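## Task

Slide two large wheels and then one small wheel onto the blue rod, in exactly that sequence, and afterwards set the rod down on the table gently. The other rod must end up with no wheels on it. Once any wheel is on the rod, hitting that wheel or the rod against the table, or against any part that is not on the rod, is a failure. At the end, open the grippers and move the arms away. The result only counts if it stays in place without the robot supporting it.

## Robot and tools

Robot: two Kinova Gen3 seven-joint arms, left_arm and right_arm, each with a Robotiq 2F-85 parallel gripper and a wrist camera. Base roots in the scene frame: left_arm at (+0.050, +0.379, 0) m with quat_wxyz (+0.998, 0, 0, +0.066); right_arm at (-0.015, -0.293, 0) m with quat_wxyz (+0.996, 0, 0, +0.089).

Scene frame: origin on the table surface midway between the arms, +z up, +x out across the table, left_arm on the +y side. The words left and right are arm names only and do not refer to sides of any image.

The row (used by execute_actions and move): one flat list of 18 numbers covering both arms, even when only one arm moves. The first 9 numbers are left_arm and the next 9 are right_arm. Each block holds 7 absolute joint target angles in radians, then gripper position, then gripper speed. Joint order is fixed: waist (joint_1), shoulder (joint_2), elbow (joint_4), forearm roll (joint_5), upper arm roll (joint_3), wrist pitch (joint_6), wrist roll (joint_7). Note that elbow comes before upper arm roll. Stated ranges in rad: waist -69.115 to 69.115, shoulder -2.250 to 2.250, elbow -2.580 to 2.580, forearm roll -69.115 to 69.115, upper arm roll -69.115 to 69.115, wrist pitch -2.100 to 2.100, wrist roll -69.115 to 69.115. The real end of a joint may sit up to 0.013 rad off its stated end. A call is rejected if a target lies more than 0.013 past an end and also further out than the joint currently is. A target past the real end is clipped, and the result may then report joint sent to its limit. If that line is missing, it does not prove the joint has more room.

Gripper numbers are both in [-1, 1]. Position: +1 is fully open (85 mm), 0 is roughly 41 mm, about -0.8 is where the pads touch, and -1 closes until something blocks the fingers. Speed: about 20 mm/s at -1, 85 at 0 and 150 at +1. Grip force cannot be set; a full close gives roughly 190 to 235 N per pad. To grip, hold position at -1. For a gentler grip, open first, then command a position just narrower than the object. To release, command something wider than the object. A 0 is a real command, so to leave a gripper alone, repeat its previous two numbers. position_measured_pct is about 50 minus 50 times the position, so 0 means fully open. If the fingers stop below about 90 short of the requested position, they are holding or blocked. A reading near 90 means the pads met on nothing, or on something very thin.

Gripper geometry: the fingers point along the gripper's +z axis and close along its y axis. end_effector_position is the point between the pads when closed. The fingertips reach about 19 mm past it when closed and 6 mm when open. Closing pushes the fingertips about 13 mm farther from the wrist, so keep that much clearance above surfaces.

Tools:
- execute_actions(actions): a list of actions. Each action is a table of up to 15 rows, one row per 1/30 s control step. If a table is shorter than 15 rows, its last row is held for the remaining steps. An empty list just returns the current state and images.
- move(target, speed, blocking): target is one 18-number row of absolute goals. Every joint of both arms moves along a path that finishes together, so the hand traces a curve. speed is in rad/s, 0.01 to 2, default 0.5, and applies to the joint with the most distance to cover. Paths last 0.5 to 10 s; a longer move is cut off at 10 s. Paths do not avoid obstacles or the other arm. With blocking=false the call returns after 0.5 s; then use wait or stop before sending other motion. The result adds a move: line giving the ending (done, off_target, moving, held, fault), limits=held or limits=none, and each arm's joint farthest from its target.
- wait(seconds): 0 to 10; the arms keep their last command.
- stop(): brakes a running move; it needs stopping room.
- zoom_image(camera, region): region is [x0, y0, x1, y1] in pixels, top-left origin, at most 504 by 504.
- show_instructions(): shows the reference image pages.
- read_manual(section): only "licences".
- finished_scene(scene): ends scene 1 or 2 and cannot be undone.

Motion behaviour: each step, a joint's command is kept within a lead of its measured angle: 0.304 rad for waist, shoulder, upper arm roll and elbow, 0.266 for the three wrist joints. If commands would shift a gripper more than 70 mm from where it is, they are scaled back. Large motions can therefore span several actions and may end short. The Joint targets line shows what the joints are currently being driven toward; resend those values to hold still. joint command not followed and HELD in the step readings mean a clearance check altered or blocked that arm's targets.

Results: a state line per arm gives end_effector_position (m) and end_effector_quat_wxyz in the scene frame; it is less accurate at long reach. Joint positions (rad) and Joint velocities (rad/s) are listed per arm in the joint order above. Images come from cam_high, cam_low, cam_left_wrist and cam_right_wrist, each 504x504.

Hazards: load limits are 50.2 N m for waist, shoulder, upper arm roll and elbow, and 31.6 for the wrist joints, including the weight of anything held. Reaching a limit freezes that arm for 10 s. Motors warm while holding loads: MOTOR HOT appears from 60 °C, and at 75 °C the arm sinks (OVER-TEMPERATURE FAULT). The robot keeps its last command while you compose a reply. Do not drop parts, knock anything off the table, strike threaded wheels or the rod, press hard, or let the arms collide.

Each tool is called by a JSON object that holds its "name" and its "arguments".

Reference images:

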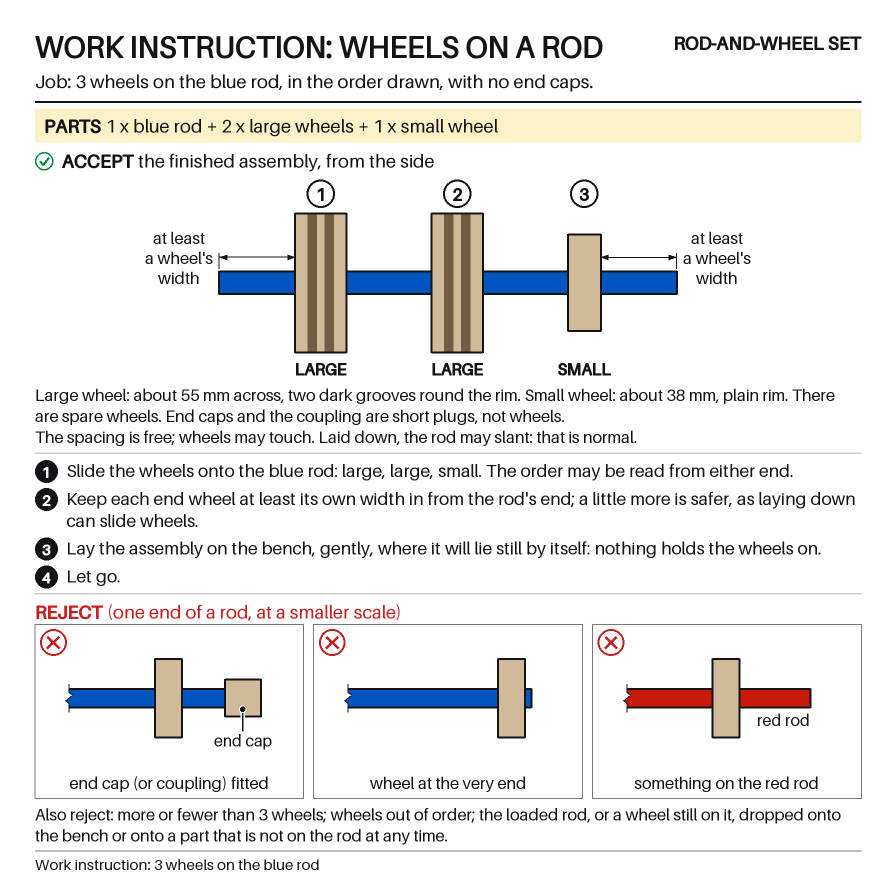

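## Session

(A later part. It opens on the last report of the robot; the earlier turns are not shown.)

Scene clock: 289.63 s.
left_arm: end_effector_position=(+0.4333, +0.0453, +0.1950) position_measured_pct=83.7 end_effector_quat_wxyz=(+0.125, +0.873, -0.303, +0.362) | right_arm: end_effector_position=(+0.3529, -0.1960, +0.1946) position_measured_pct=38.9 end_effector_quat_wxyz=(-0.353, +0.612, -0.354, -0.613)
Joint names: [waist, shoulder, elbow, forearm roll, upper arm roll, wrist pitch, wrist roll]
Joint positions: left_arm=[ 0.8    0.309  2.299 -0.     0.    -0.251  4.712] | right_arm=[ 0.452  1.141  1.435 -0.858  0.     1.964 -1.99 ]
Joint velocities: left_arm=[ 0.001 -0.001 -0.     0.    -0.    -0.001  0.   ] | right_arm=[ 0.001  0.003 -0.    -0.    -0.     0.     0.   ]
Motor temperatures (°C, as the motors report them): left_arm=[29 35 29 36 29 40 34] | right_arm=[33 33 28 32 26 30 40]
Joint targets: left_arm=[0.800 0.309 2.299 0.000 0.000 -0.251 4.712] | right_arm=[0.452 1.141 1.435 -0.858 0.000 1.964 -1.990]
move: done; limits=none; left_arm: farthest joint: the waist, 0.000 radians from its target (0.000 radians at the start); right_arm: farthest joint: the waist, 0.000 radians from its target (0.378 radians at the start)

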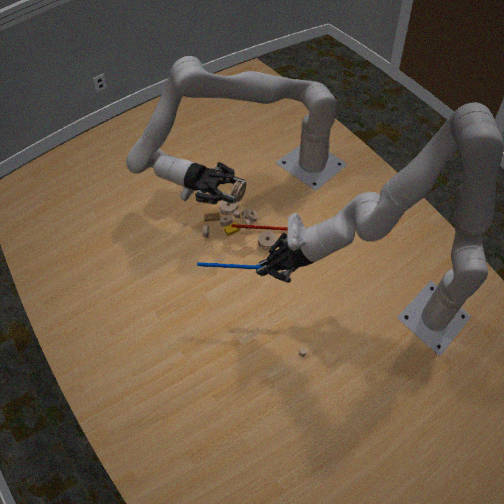

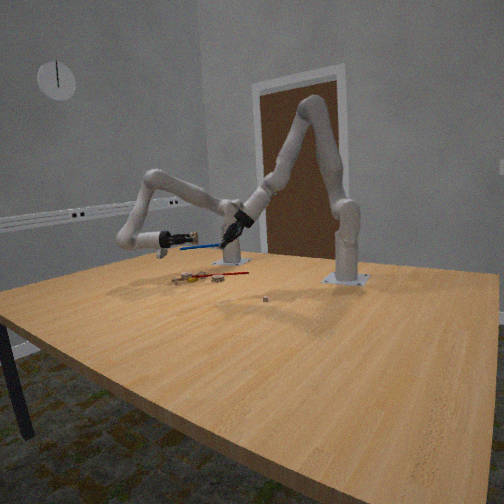

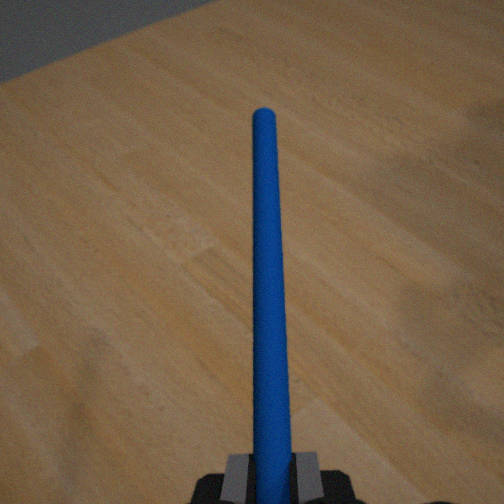

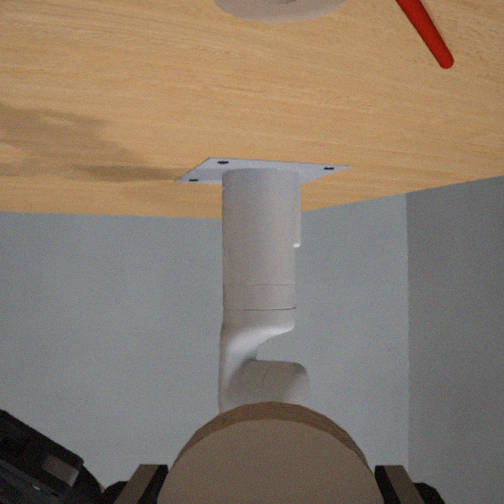

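{"name": "move", "arguments": {"target": [0.9,0.2163,2.458,0,0,-0.3181,4.712,-1,0, 0.452,1.141,1.435,-0.858,0,1.964,-1.99,-1,0], "speed": 0.4}}

{"name": "move", "arguments": {"target": [1.179,0.2163,2.458,0,0,-0.3181,4.712,-1,0, 0.452,1.141,1.435,-0.858,0,1.964,-1.99,-1,0], "speed": 0.3}}

Scene clock: 296.30 s.
left_arm: end_effector_position=(+0.3578, +0.0476, +0.1949) position_measured_pct=83.7 end_effector_quat_wxyz=(+0.143, +0.857, -0.346, +0.355) | right_arm: end_effector_position=(+0.3529, -0.1961, +0.1945) position_measured_pct=38.9 end_effector_quat_wxyz=(-0.353, +0.612, -0.354, -0.613)
Joint names: [waist, shoulder, elbow, forearm roll, upper arm roll, wrist pitch, wrist roll]
Joint positions: left_arm=[ 0.9    0.217  2.458 -0.     0.    -0.318  4.712] | right_arm=[ 0.452  1.141  1.435 -0.858 -0.     1.964 -1.99 ]
Joint velocities: left_arm=[ 0.002 -0.002 -0.     0.    -0.    -0.    -0.   ] | right_arm=[ 0.    -0.    -0.001 -0.    -0.     0.    -0.   ]
Motor temperatures (°C, as the motors report them): left_arm=[29 35 29 36 29 40 34] | right_arm=[33 33 28 32 26 30 40]
Joint targets: left_arm=[0.900 0.216 2.458 0.000 0.000 -0.318 4.712] | right_arm=[0.452 1.141 1.435 -0.858 0.000 1.964 -1.990]
move: done; limits=none; left_arm: farthest joint: the waist, 0.000 radians from its target (0.100 radians at the start); right_arm: farthest joint: the waist, 0.000 radians from its target (0.000 radians at the start)

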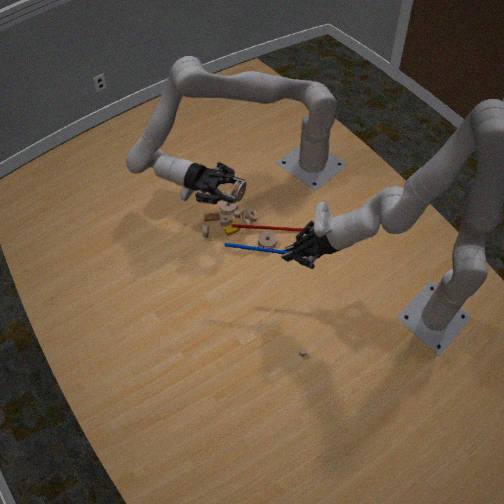

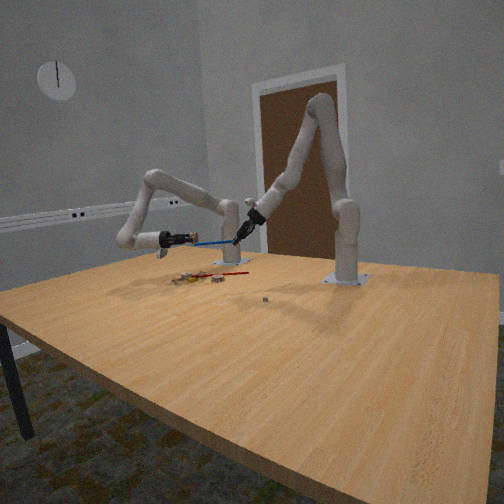

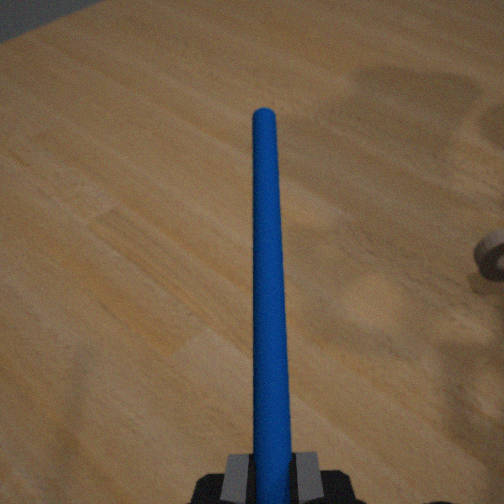

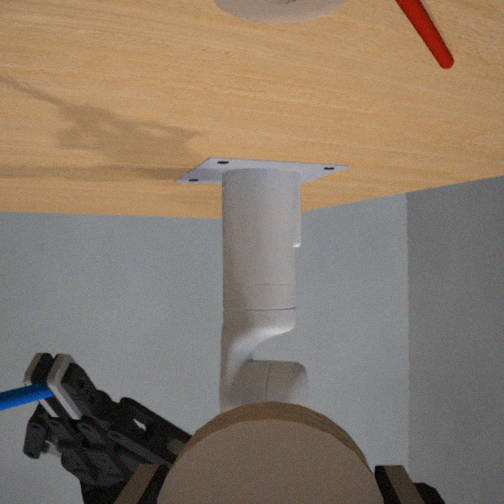

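Scene clock: 297.73 s.
left_arm: end_effector_position=(+0.2546, -0.0245, +0.1950) position_measured_pct=83.7 end_effector_quat_wxyz=(+0.191, +0.800, -0.462, +0.332) | right_arm: end_effector_position=(+0.3529, -0.1961, +0.1945) position_measured_pct=38.9 end_effector_quat_wxyz=(-0.353, +0.612, -0.354, -0.613)
Joint names: [waist, shoulder, elbow, forearm roll, upper arm roll, wrist pitch, wrist roll]
Joint positions: left_arm=[ 1.179  0.216  2.458 -0.     0.    -0.318  4.712] | right_arm=[ 0.452  1.141  1.435 -0.858 -0.     1.964 -1.99 ]
Joint velocities: left_arm=[ 0.003  0.     0.     0.001  0.    -0.    -0.   ] | right_arm=[ 0.    -0.     0.001 -0.    -0.     0.    -0.   ]
Motor temperatures (°C, as the motors report them): left_arm=[29 35 29 36 29 40 34] | right_arm=[33 33 28 32 26 30 40]
Joint targets: left_arm=[1.179 0.216 2.458 0.000 0.000 -0.318 4.712] | right_arm=[0.452 1.141 1.435 -0.858 0.000 1.964 -1.990]
move: done; limits=none; left_arm: farthest joint: the waist, 0.000 radians from its target (0.279 radians at the start); right_arm: farthest joint: the waist, 0.000 radians from its target (0.000 radians at the start)

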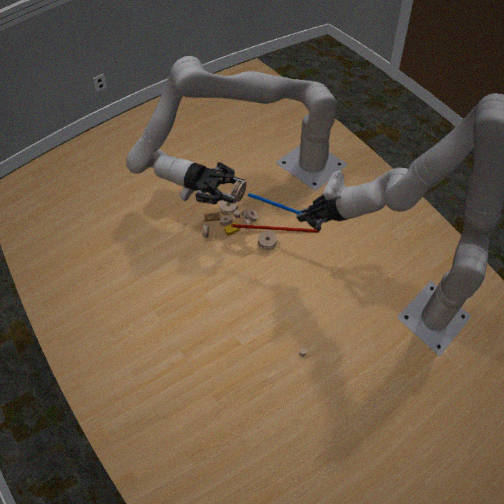

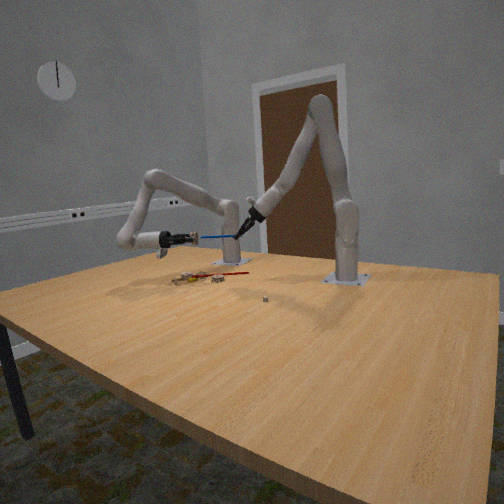

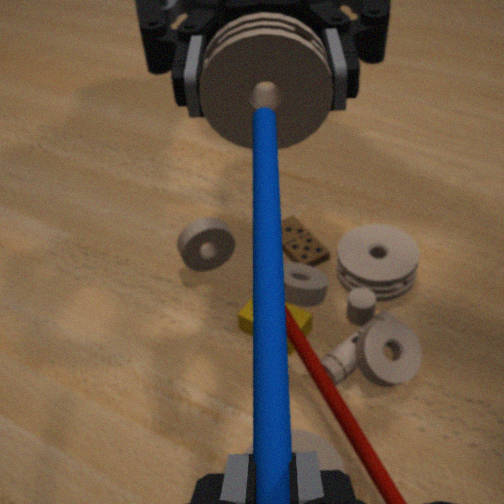

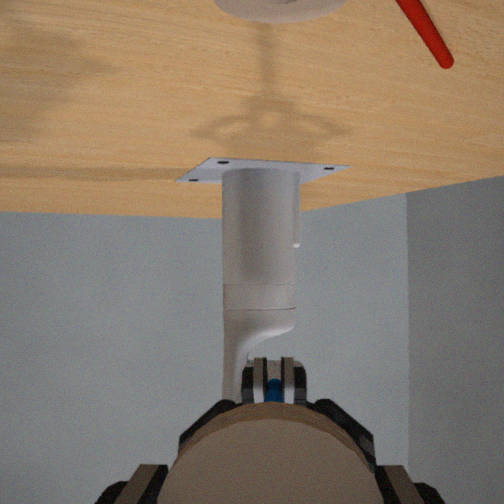

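Excellent view. Zoom.

{"name": "zoom_image", "arguments": {"camera": "cam_left_wrist", "region": [190, 20, 340, 170]}}

Region (190, 20, 340, 170) of cam_left_wrist's 504x504 image, scaled by 3.360.

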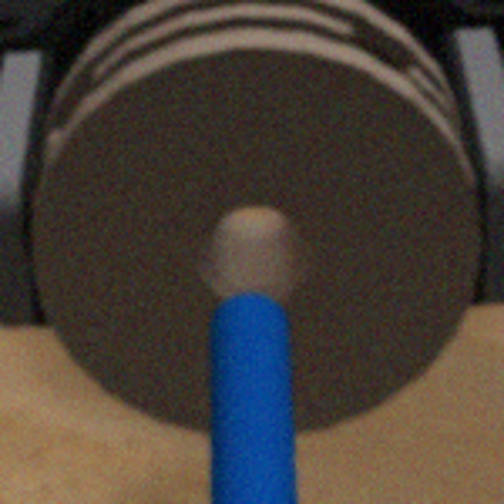

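{"name": "move", "arguments": {"target": [1.179,0.2330,2.4299,0,0,-0.3067,4.712,-1,0, 0.452,1.141,1.435,-0.858,0,1.964,-1.99,-1,0], "speed": 0.05}}

{"name": "zoom_image", "arguments": {"camera": "cam_left_wrist", "region": [190, 20, 340, 170]}}

Scene clock: 306.67 s.
left_arm: end_effector_position=(+0.2595, -0.0332, +0.1951) position_measured_pct=83.7 end_effector_quat_wxyz=(+0.191, +0.800, -0.462, +0.332) | right_arm: end_effector_position=(+0.3529, -0.1961, +0.1945) position_measured_pct=38.9 end_effector_quat_wxyz=(-0.353, +0.612, -0.354, -0.613)
Joint names: [waist, shoulder, elbow, forearm roll, upper arm roll, wrist pitch, wrist roll]
Joint positions: left_arm=[ 1.179  0.233  2.43  -0.    -0.    -0.307  4.712] | right_arm=[ 0.452  1.141  1.435 -0.858 -0.     1.964 -1.99 ]
Joint velocities: left_arm=[-0.001  0.    -0.001  0.     0.001 -0.001 -0.001] | right_arm=[-0. -0. -0. -0. -0.  0. -0.]
Motor temperatures (°C, as the motors report them): left_arm=[29 35 29 36 29 40 34] | right_arm=[33 33 28 32 26 30 40]
Joint targets: left_arm=[1.179 0.233 2.430 0.000 0.000 -0.307 4.712] | right_arm=[0.452 1.141 1.435 -0.858 0.000 1.964 -1.990]
move: done; limits=none; left_arm: farthest joint: the waist, 0.000 radians from its target (0.000 radians at the start); right_arm: farthest joint: the waist, 0.000 radians from its target (0.000 radians at the start)

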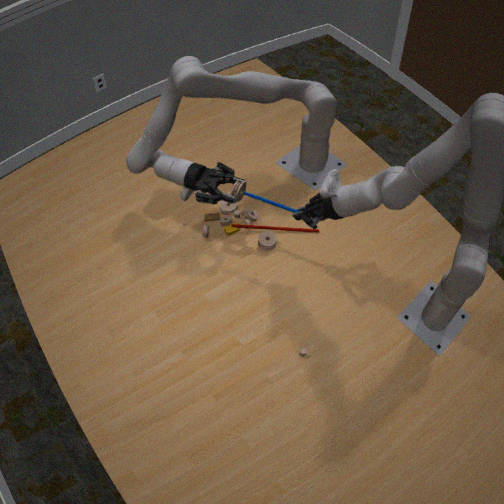

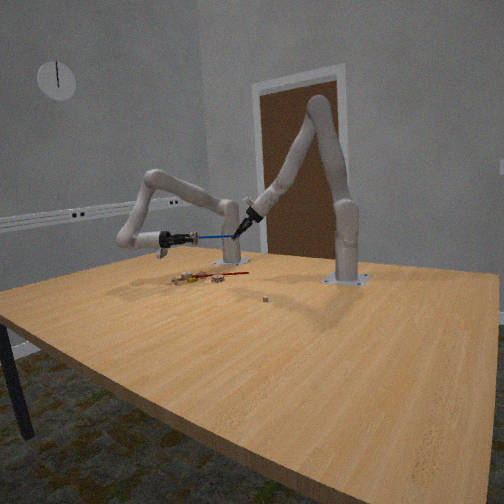

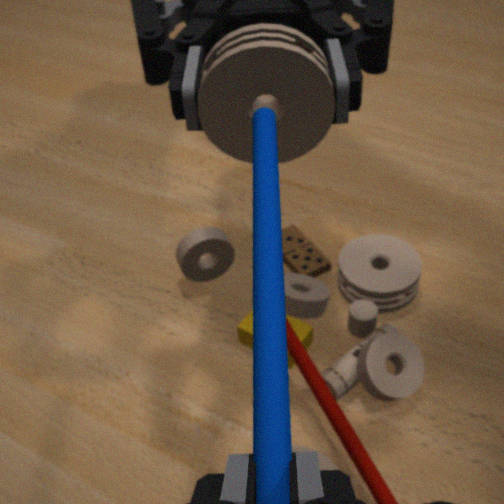

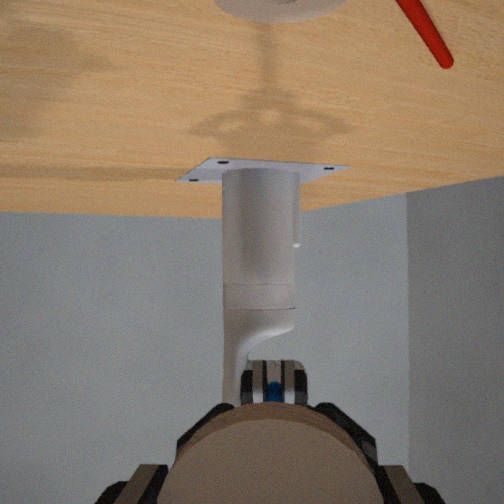

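Region (190, 20, 340, 170) of cam_left_wrist's 504x504 image, scaled by 3.360.

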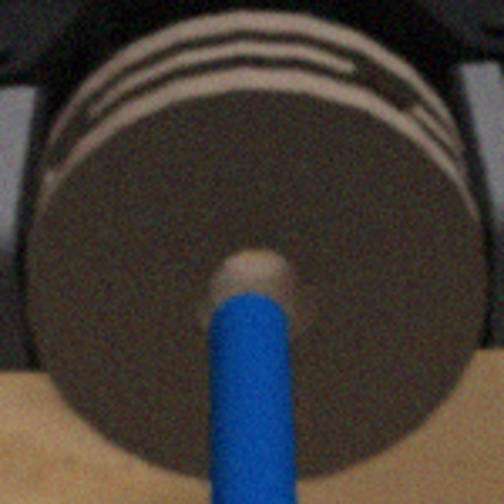

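{"name": "zoom_image", "arguments": {"camera": "cam_low", "region": [150, 210, 260, 265]}}

{"name": "zoom_image", "arguments": {"camera": "cam_high", "region": [200, 160, 320, 240]}}

Region (150, 210, 260, 265) of cam_low's 504x504 image, scaled by 4.582, with more detail than that image has.

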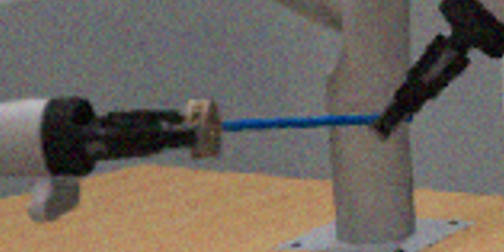

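Region (200, 160, 320, 240) of cam_high's 504x504 image, scaled by 4.200, with more detail than that image has.

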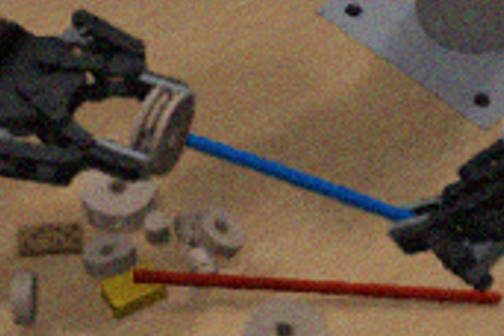

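{"name": "move", "arguments": {"target": [1.179,0.2430,2.4131,0,0,-0.2999,4.712,-1,0, 0.452,1.141,1.435,-0.858,0,1.964,-1.99,-1,0], "speed": 0.03}}

{"name": "zoom_image", "arguments": {"camera": "cam_left_wrist", "region": [190, 20, 340, 170]}}

Scene clock: 312.13 s.
left_arm: end_effector_position=(+0.2625, -0.0384, +0.1951) position_measured_pct=83.7 end_effector_quat_wxyz=(+0.191, +0.800, -0.462, +0.332) | right_arm: end_effector_position=(+0.3529, -0.1961, +0.1945) position_measured_pct=38.9 end_effector_quat_wxyz=(-0.353, +0.612, -0.354, -0.613)
Joint names: [waist, shoulder, elbow, forearm roll, upper arm roll, wrist pitch, wrist roll]
Joint positions: left_arm=[ 1.179  0.243  2.413 -0.    -0.    -0.3    4.712] | right_arm=[ 0.452  1.141  1.435 -0.858 -0.     1.964 -1.99 ]
Joint velocities: left_arm=[-0.001  0.001  0.    -0.    -0.     0.001  0.   ] | right_arm=[-0.     0.     0.001 -0.    -0.     0.     0.   ]
Motor temperatures (°C, as the motors report them): left_arm=[29 35 29 36 29 40 34] | right_arm=[33 33 28 32 26 30 40]
Joint targets: left_arm=[1.179 0.243 2.413 0.000 0.000 -0.300 4.712] | right_arm=[0.452 1.141 1.435 -0.858 0.000 1.964 -1.990]
move: done; limits=none; left_arm: farthest joint: the waist, 0.000 radians from its target (0.000 radians at the start); right_arm: farthest joint: the waist, 0.000 radians from its target (0.000 radians at the start)

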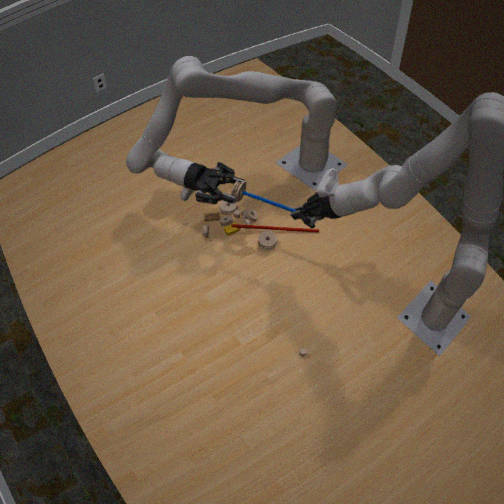

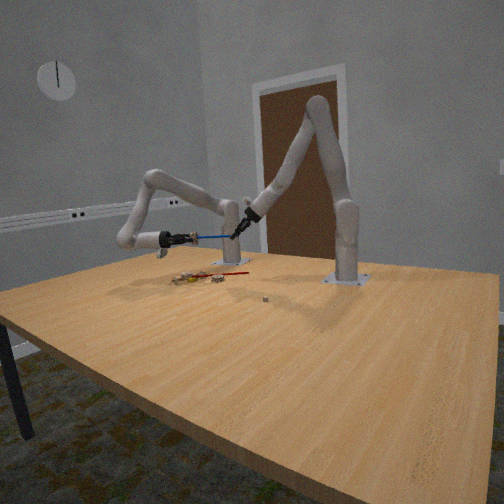

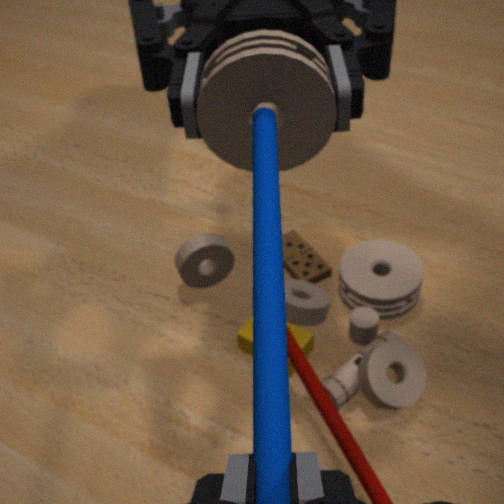

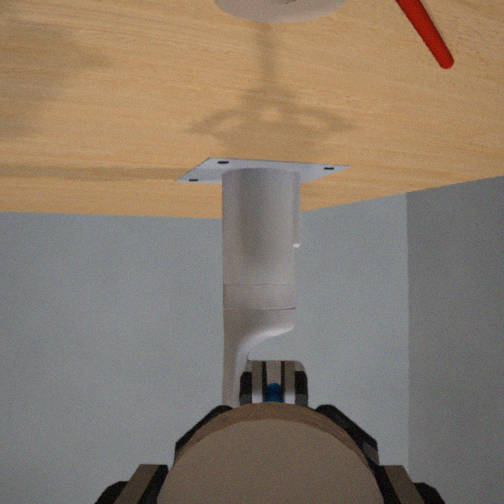

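Region (190, 20, 340, 170) of cam_left_wrist's 504x504 image, scaled by 3.360.

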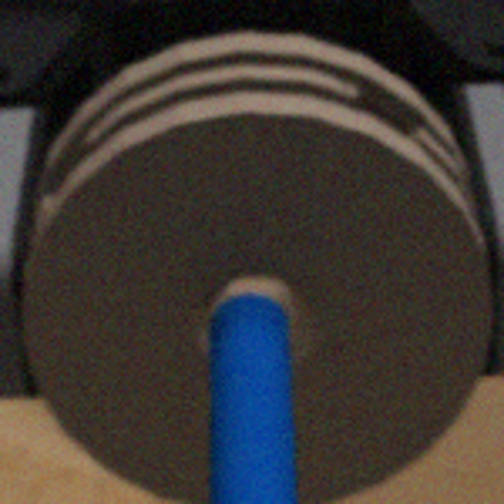

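{"name": "move", "arguments": {"target": [1.179,0.2531,2.3962,0,0,-0.2931,4.712,-1,0, 0.452,1.141,1.435,-0.858,0,1.964,-1.99,-1,0], "speed": 0.03}}

{"name": "zoom_image", "arguments": {"camera": "cam_left_wrist", "region": [190, 20, 340, 170]}}

Scene clock: 315.57 s.
left_arm: end_effector_position=(+0.2652, -0.0433, +0.1946) position_measured_pct=83.7 end_effector_quat_wxyz=(+0.191, +0.800, -0.462, +0.331) | right_arm: end_effector_position=(+0.3530, -0.1962, +0.1945) position_measured_pct=38.9 end_effector_quat_wxyz=(-0.353, +0.612, -0.354, -0.612)
Joint names: [waist, shoulder, elbow, forearm roll, upper arm roll, wrist pitch, wrist roll]
Joint positions: left_arm=[ 1.179  0.253  2.397 -0.     0.    -0.293  4.712] | right_arm=[ 0.452  1.141  1.435 -0.858  0.     1.964 -1.99 ]
Joint velocities: left_arm=[-0.     0.001 -0.001  0.     0.    -0.001 -0.   ] | right_arm=[ 0.     0.    -0.     0.001  0.    -0.     0.   ]
Motor temperatures (°C, as the motors report them): left_arm=[29 35 29 36 29 40 34] | right_arm=[33 33 28 32 26 30 40]
Joint targets: left_arm=[1.179 0.253 2.396 0.000 0.000 -0.293 4.712] | right_arm=[0.452 1.141 1.435 -0.858 0.000 1.964 -1.990]
move: done; limits=none; left_arm: farthest joint: the elbow, 0.001 radians from its target (0.017 radians at the start); right_arm: farthest joint: the waist, 0.000 radians from its target (0.000 radians at the start)

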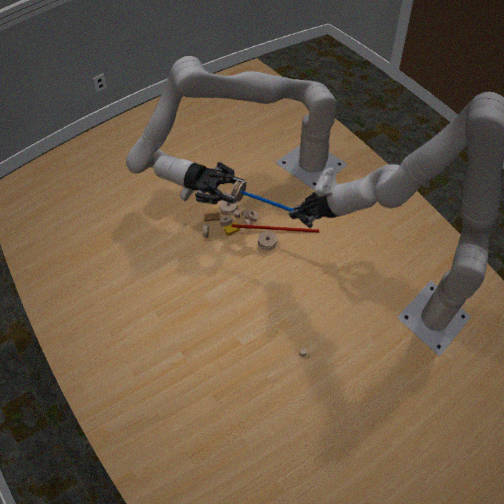

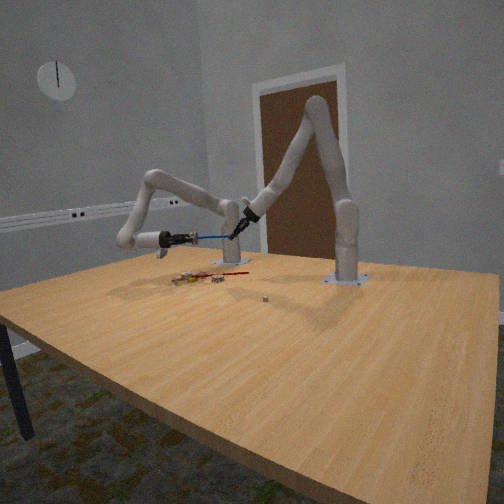

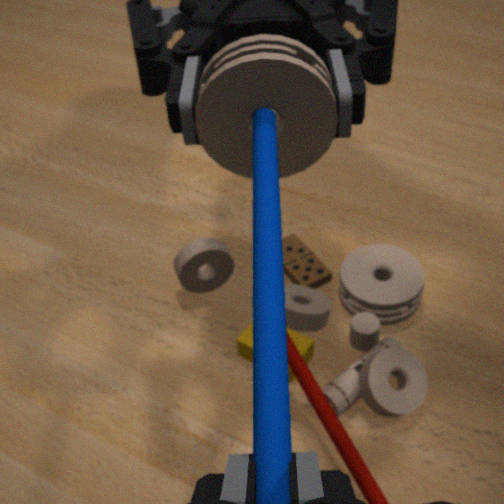

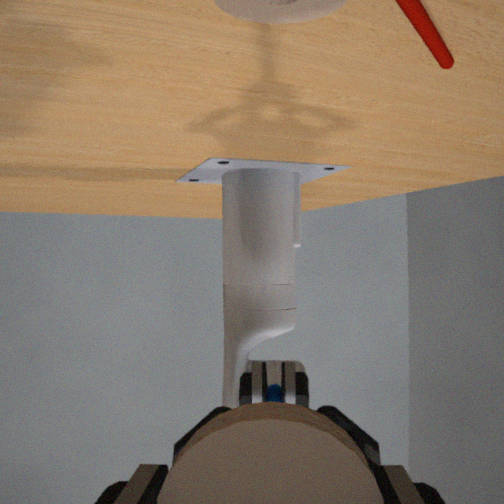

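Region (190, 20, 340, 170) of cam_left_wrist's 504x504 image, scaled by 3.360.

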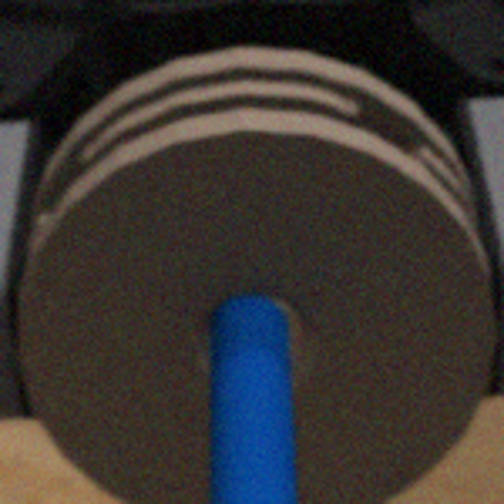

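{"name": "move", "arguments": {"target": [1.179,0.2430,2.4131,0,0,-0.2999,4.712,-1,0, 0.452,1.141,1.435,-0.858,0,1.964,-1.99,-1,0], "speed": 0.03}}

{"name": "move", "arguments": {"target": [1.179,0.2509,2.4168,0,0,-0.3115,4.712,-1,0, 0.452,1.141,1.435,-0.858,0,1.964,-1.99,-1,0], "speed": 0.03}}

{"name": "zoom_image", "arguments": {"camera": "cam_left_wrist", "region": [190, 20, 340, 170]}}

Scene clock: 322.30 s.
left_arm: end_effector_position=(+0.2625, -0.0384, +0.1950) position_measured_pct=83.7 end_effector_quat_wxyz=(+0.191, +0.800, -0.462, +0.331) | right_arm: end_effector_position=(+0.3529, -0.1961, +0.1945) position_measured_pct=38.9 end_effector_quat_wxyz=(-0.353, +0.612, -0.354, -0.613)
Joint names: [waist, shoulder, elbow, forearm roll, upper arm roll, wrist pitch, wrist roll]
Joint positions: left_arm=[ 1.179  0.243  2.413 -0.     0.    -0.3    4.712] | right_arm=[ 0.452  1.141  1.435 -0.858 -0.     1.964 -1.99 ]
Joint velocities: left_arm=[-0.    -0.001  0.001 -0.001  0.    -0.     0.   ] | right_arm=[-0.    -0.     0.001 -0.    -0.    -0.    -0.   ]
Motor temperatures (°C, as the motors report them): left_arm=[29 35 29 36 29 40 34] | right_arm=[33 33 28 32 26 30 40]
Joint targets: left_arm=[1.179 0.243 2.413 0.000 0.000 -0.300 4.712] | right_arm=[0.452 1.141 1.435 -0.858 0.000 1.964 -1.990]
move: done; limits=none; left_arm: farthest joint: the waist, 0.000 radians from its target (0.000 radians at the start); right_arm: farthest joint: the waist, 0.000 radians from its target (0.000 radians at the start)

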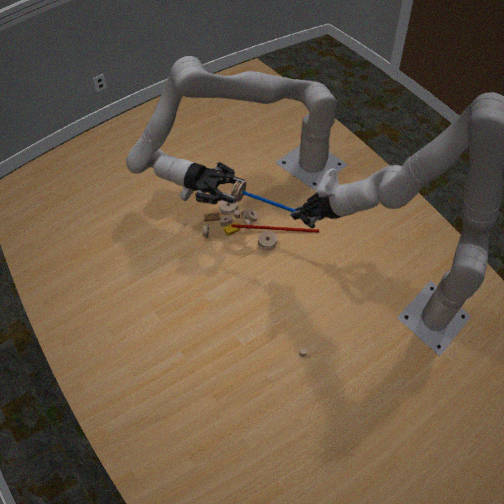

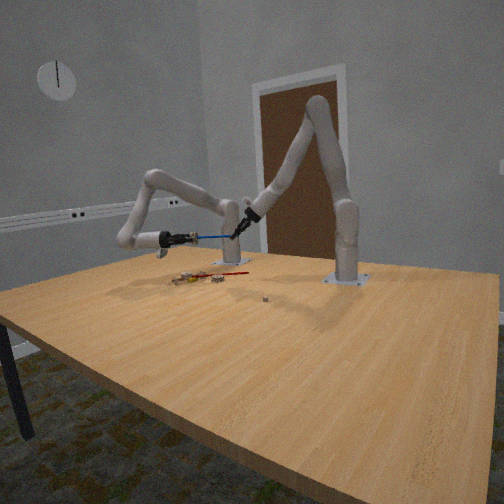

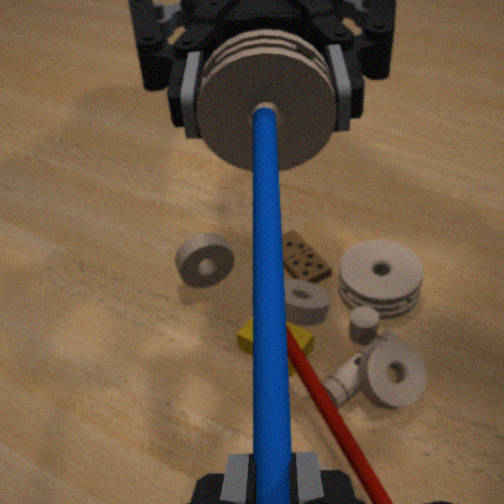

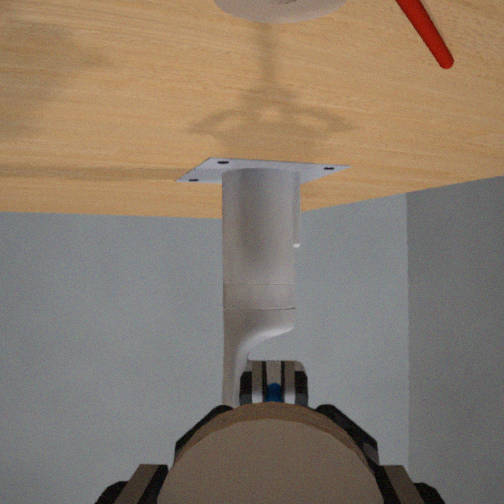

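Scene clock: 323.00 s.
left_arm: end_effector_position=(+0.2625, -0.0384, +0.1926) position_measured_pct=83.7 end_effector_quat_wxyz=(+0.191, +0.800, -0.462, +0.332) | right_arm: end_effector_position=(+0.3529, -0.1961, +0.1945) position_measured_pct=38.9 end_effector_quat_wxyz=(-0.353, +0.612, -0.354, -0.613)
Joint names: [waist, shoulder, elbow, forearm roll, upper arm roll, wrist pitch, wrist roll]
Joint positions: left_arm=[ 1.179  0.251  2.417 -0.     0.    -0.311  4.712] | right_arm=[ 0.452  1.141  1.435 -0.858 -0.     1.964 -1.99 ]
Joint velocities: left_arm=[-0.     0.001 -0.     0.001  0.    -0.001  0.   ] | right_arm=[ 0.  0. -0. -0. -0. -0. -0.]
Motor temperatures (°C, as the motors report them): left_arm=[29 35 29 36 29 40 34] | right_arm=[33 33 28 32 26 30 40]
Joint targets: left_arm=[1.179 0.251 2.417 0.000 0.000 -0.311 4.712] | right_arm=[0.452 1.141 1.435 -0.858 0.000 1.964 -1.990]
move: done; limits=none; left_arm: farthest joint: the waist, 0.000 radians from its target (0.000 radians at the start); right_arm: farthest joint: the waist, 0.000 radians from its target (0.000 radians at the start)

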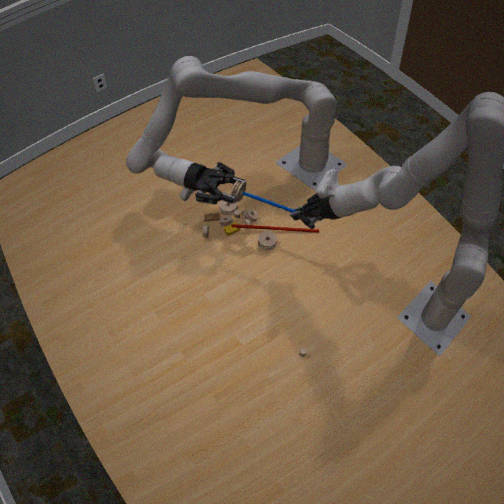

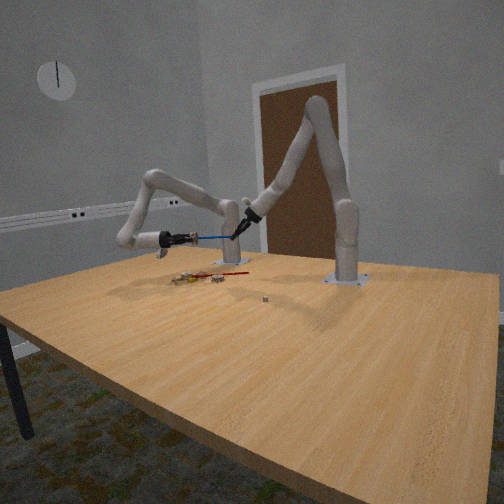

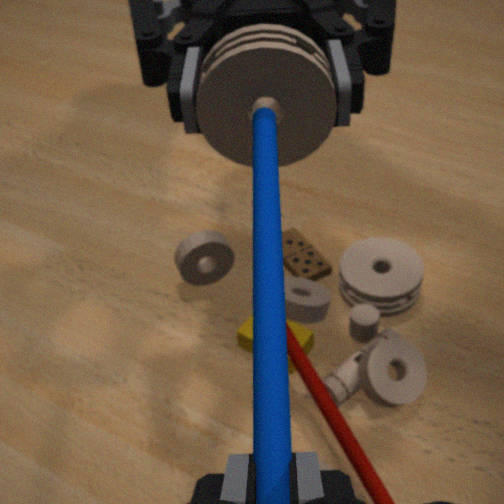

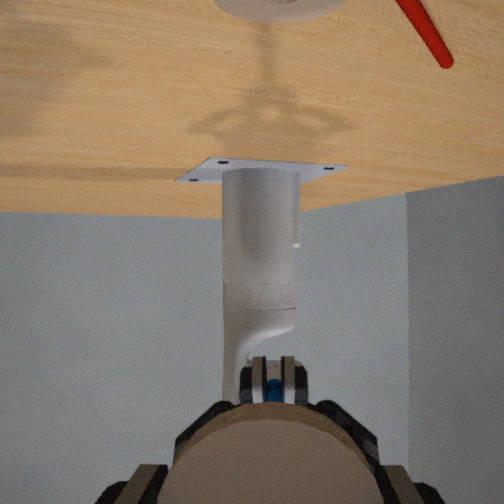

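Region (190, 20, 340, 170) of cam_left_wrist's 504x504 image, scaled by 3.360.

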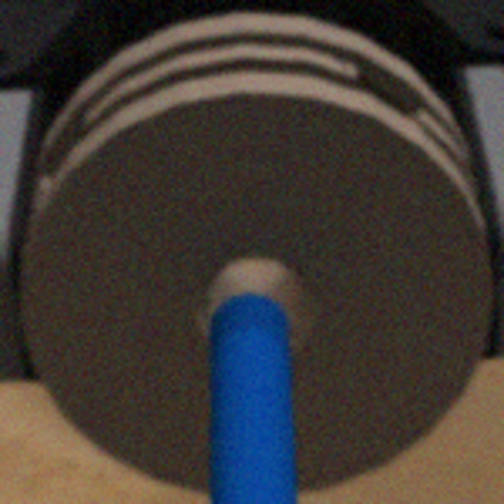

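{"name": "move", "arguments": {"target": [1.179,0.2478,2.4153,0,0,-0.3069,4.712,-1,0, 0.452,1.141,1.435,-0.858,0,1.964,-1.99,-1,0], "speed": 0.03}}

{"name": "move", "arguments": {"target": [1.179,0.2612,2.3928,0,0,-0.2978,4.712,-1,0, 0.452,1.141,1.435,-0.858,0,1.964,-1.99,-1,0], "speed": 0.02}}

{"name": "zoom_image", "arguments": {"camera": "cam_left_wrist", "region": [190, 20, 340, 170]}}

Scene clock: 328.23 s.
left_arm: end_effector_position=(+0.2625, -0.0384, +0.1935) position_measured_pct=83.7 end_effector_quat_wxyz=(+0.191, +0.800, -0.462, +0.332) | right_arm: end_effector_position=(+0.3529, -0.1961, +0.1945) position_measured_pct=38.9 end_effector_quat_wxyz=(-0.353, +0.612, -0.354, -0.613)
Joint names: [waist, shoulder, elbow, forearm roll, upper arm roll, wrist pitch, wrist roll]
Joint positions: left_arm=[ 1.179  0.248  2.415  0.     0.    -0.307  4.712] | right_arm=[ 0.452  1.141  1.435 -0.858 -0.     1.964 -1.99 ]
Joint velocities: left_arm=[-0.    -0.001 -0.001  0.     0.    -0.    -0.001] | right_arm=[ 0.    -0.     0.002 -0.     0.    -0.     0.   ]
Motor temperatures (°C, as the motors report them): left_arm=[29 35 29 36 29 40 34] | right_arm=[33 33 28 32 26 30 40]
Joint targets: left_arm=[1.179 0.248 2.415 0.000 0.000 -0.307 4.712] | right_arm=[0.452 1.141 1.435 -0.858 0.000 1.964 -1.990]
move: done; limits=none; left_arm: farthest joint: the waist, 0.000 radians from its target (0.000 radians at the start); right_arm: farthest joint: the waist, 0.000 radians from its target (0.000 radians at the start)

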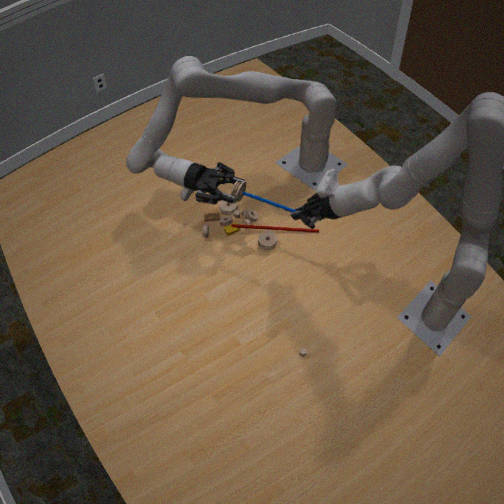

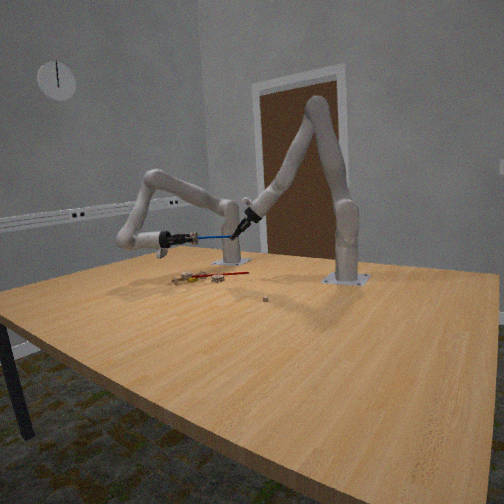

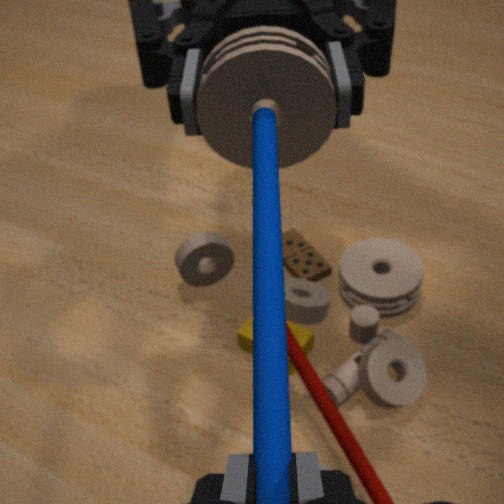

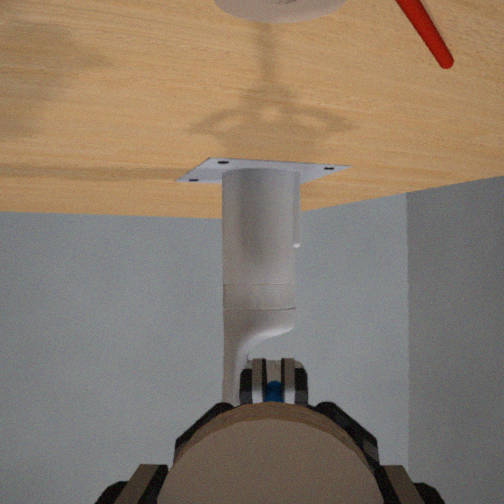

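Scene clock: 329.57 s.
left_arm: end_effector_position=(+0.2664, -0.0452, +0.1934) position_measured_pct=83.7 end_effector_quat_wxyz=(+0.191, +0.800, -0.462, +0.331) | right_arm: end_effector_position=(+0.3530, -0.1961, +0.1945) position_measured_pct=38.9 end_effector_quat_wxyz=(-0.353, +0.612, -0.354, -0.613)
Joint names: [waist, shoulder, elbow, forearm roll, upper arm roll, wrist pitch, wrist roll]
Joint positions: left_arm=[ 1.179  0.261  2.393 -0.     0.    -0.298  4.712] | right_arm=[ 0.452  1.141  1.435 -0.858  0.     1.964 -1.99 ]
Joint velocities: left_arm=[ 0.     0.001 -0.001  0.     0.    -0.001 -0.001] | right_arm=[ 0.     0.     0.001 -0.     0.    -0.     0.   ]
Motor temperatures (°C, as the motors report them): left_arm=[29 35 29 36 29 40 34] | right_arm=[33 33 28 32 26 30 40]
Joint targets: left_arm=[1.179 0.261 2.393 0.000 0.000 -0.298 4.712] | right_arm=[0.452 1.141 1.435 -0.858 0.000 1.964 -1.990]
move: done; limits=none; left_arm: farthest joint: the waist, 0.000 radians from its target (0.000 radians at the start); right_arm: farthest joint: the waist, 0.000 radians from its target (0.000 radians at the start)

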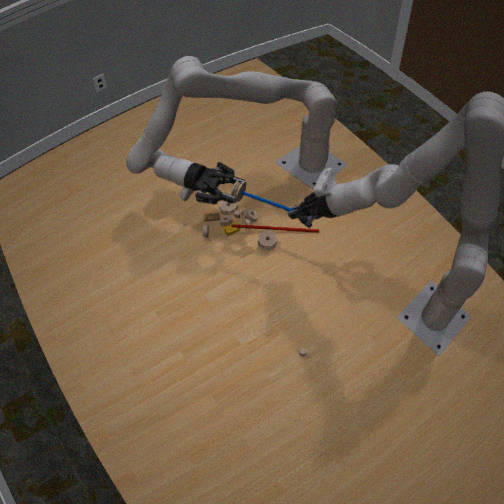

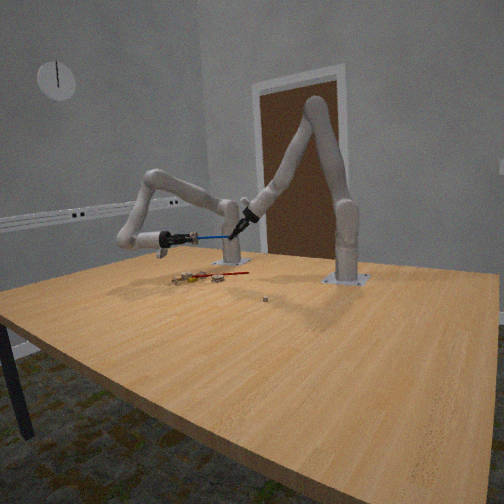

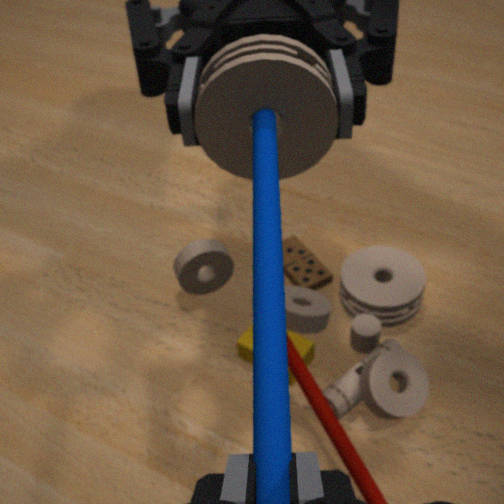

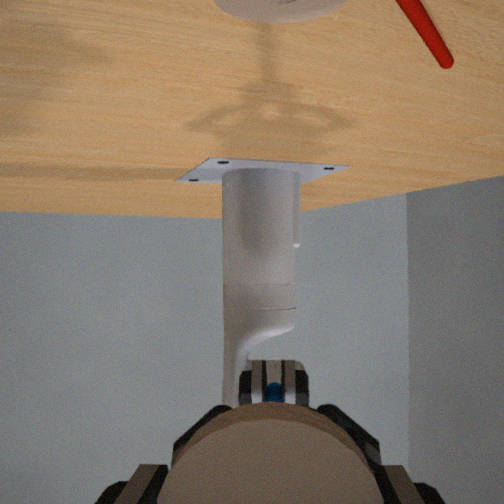

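Region (190, 20, 340, 170) of cam_left_wrist's 504x504 image, scaled by 3.360.

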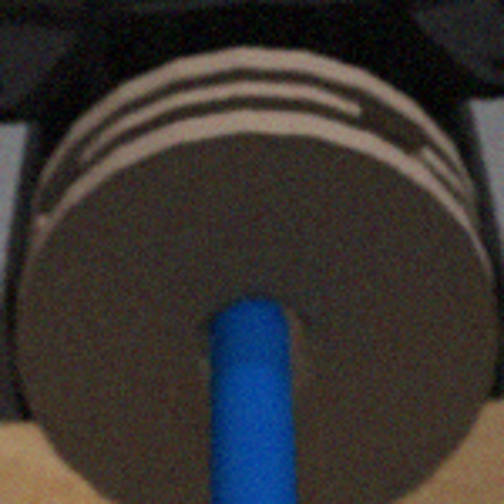

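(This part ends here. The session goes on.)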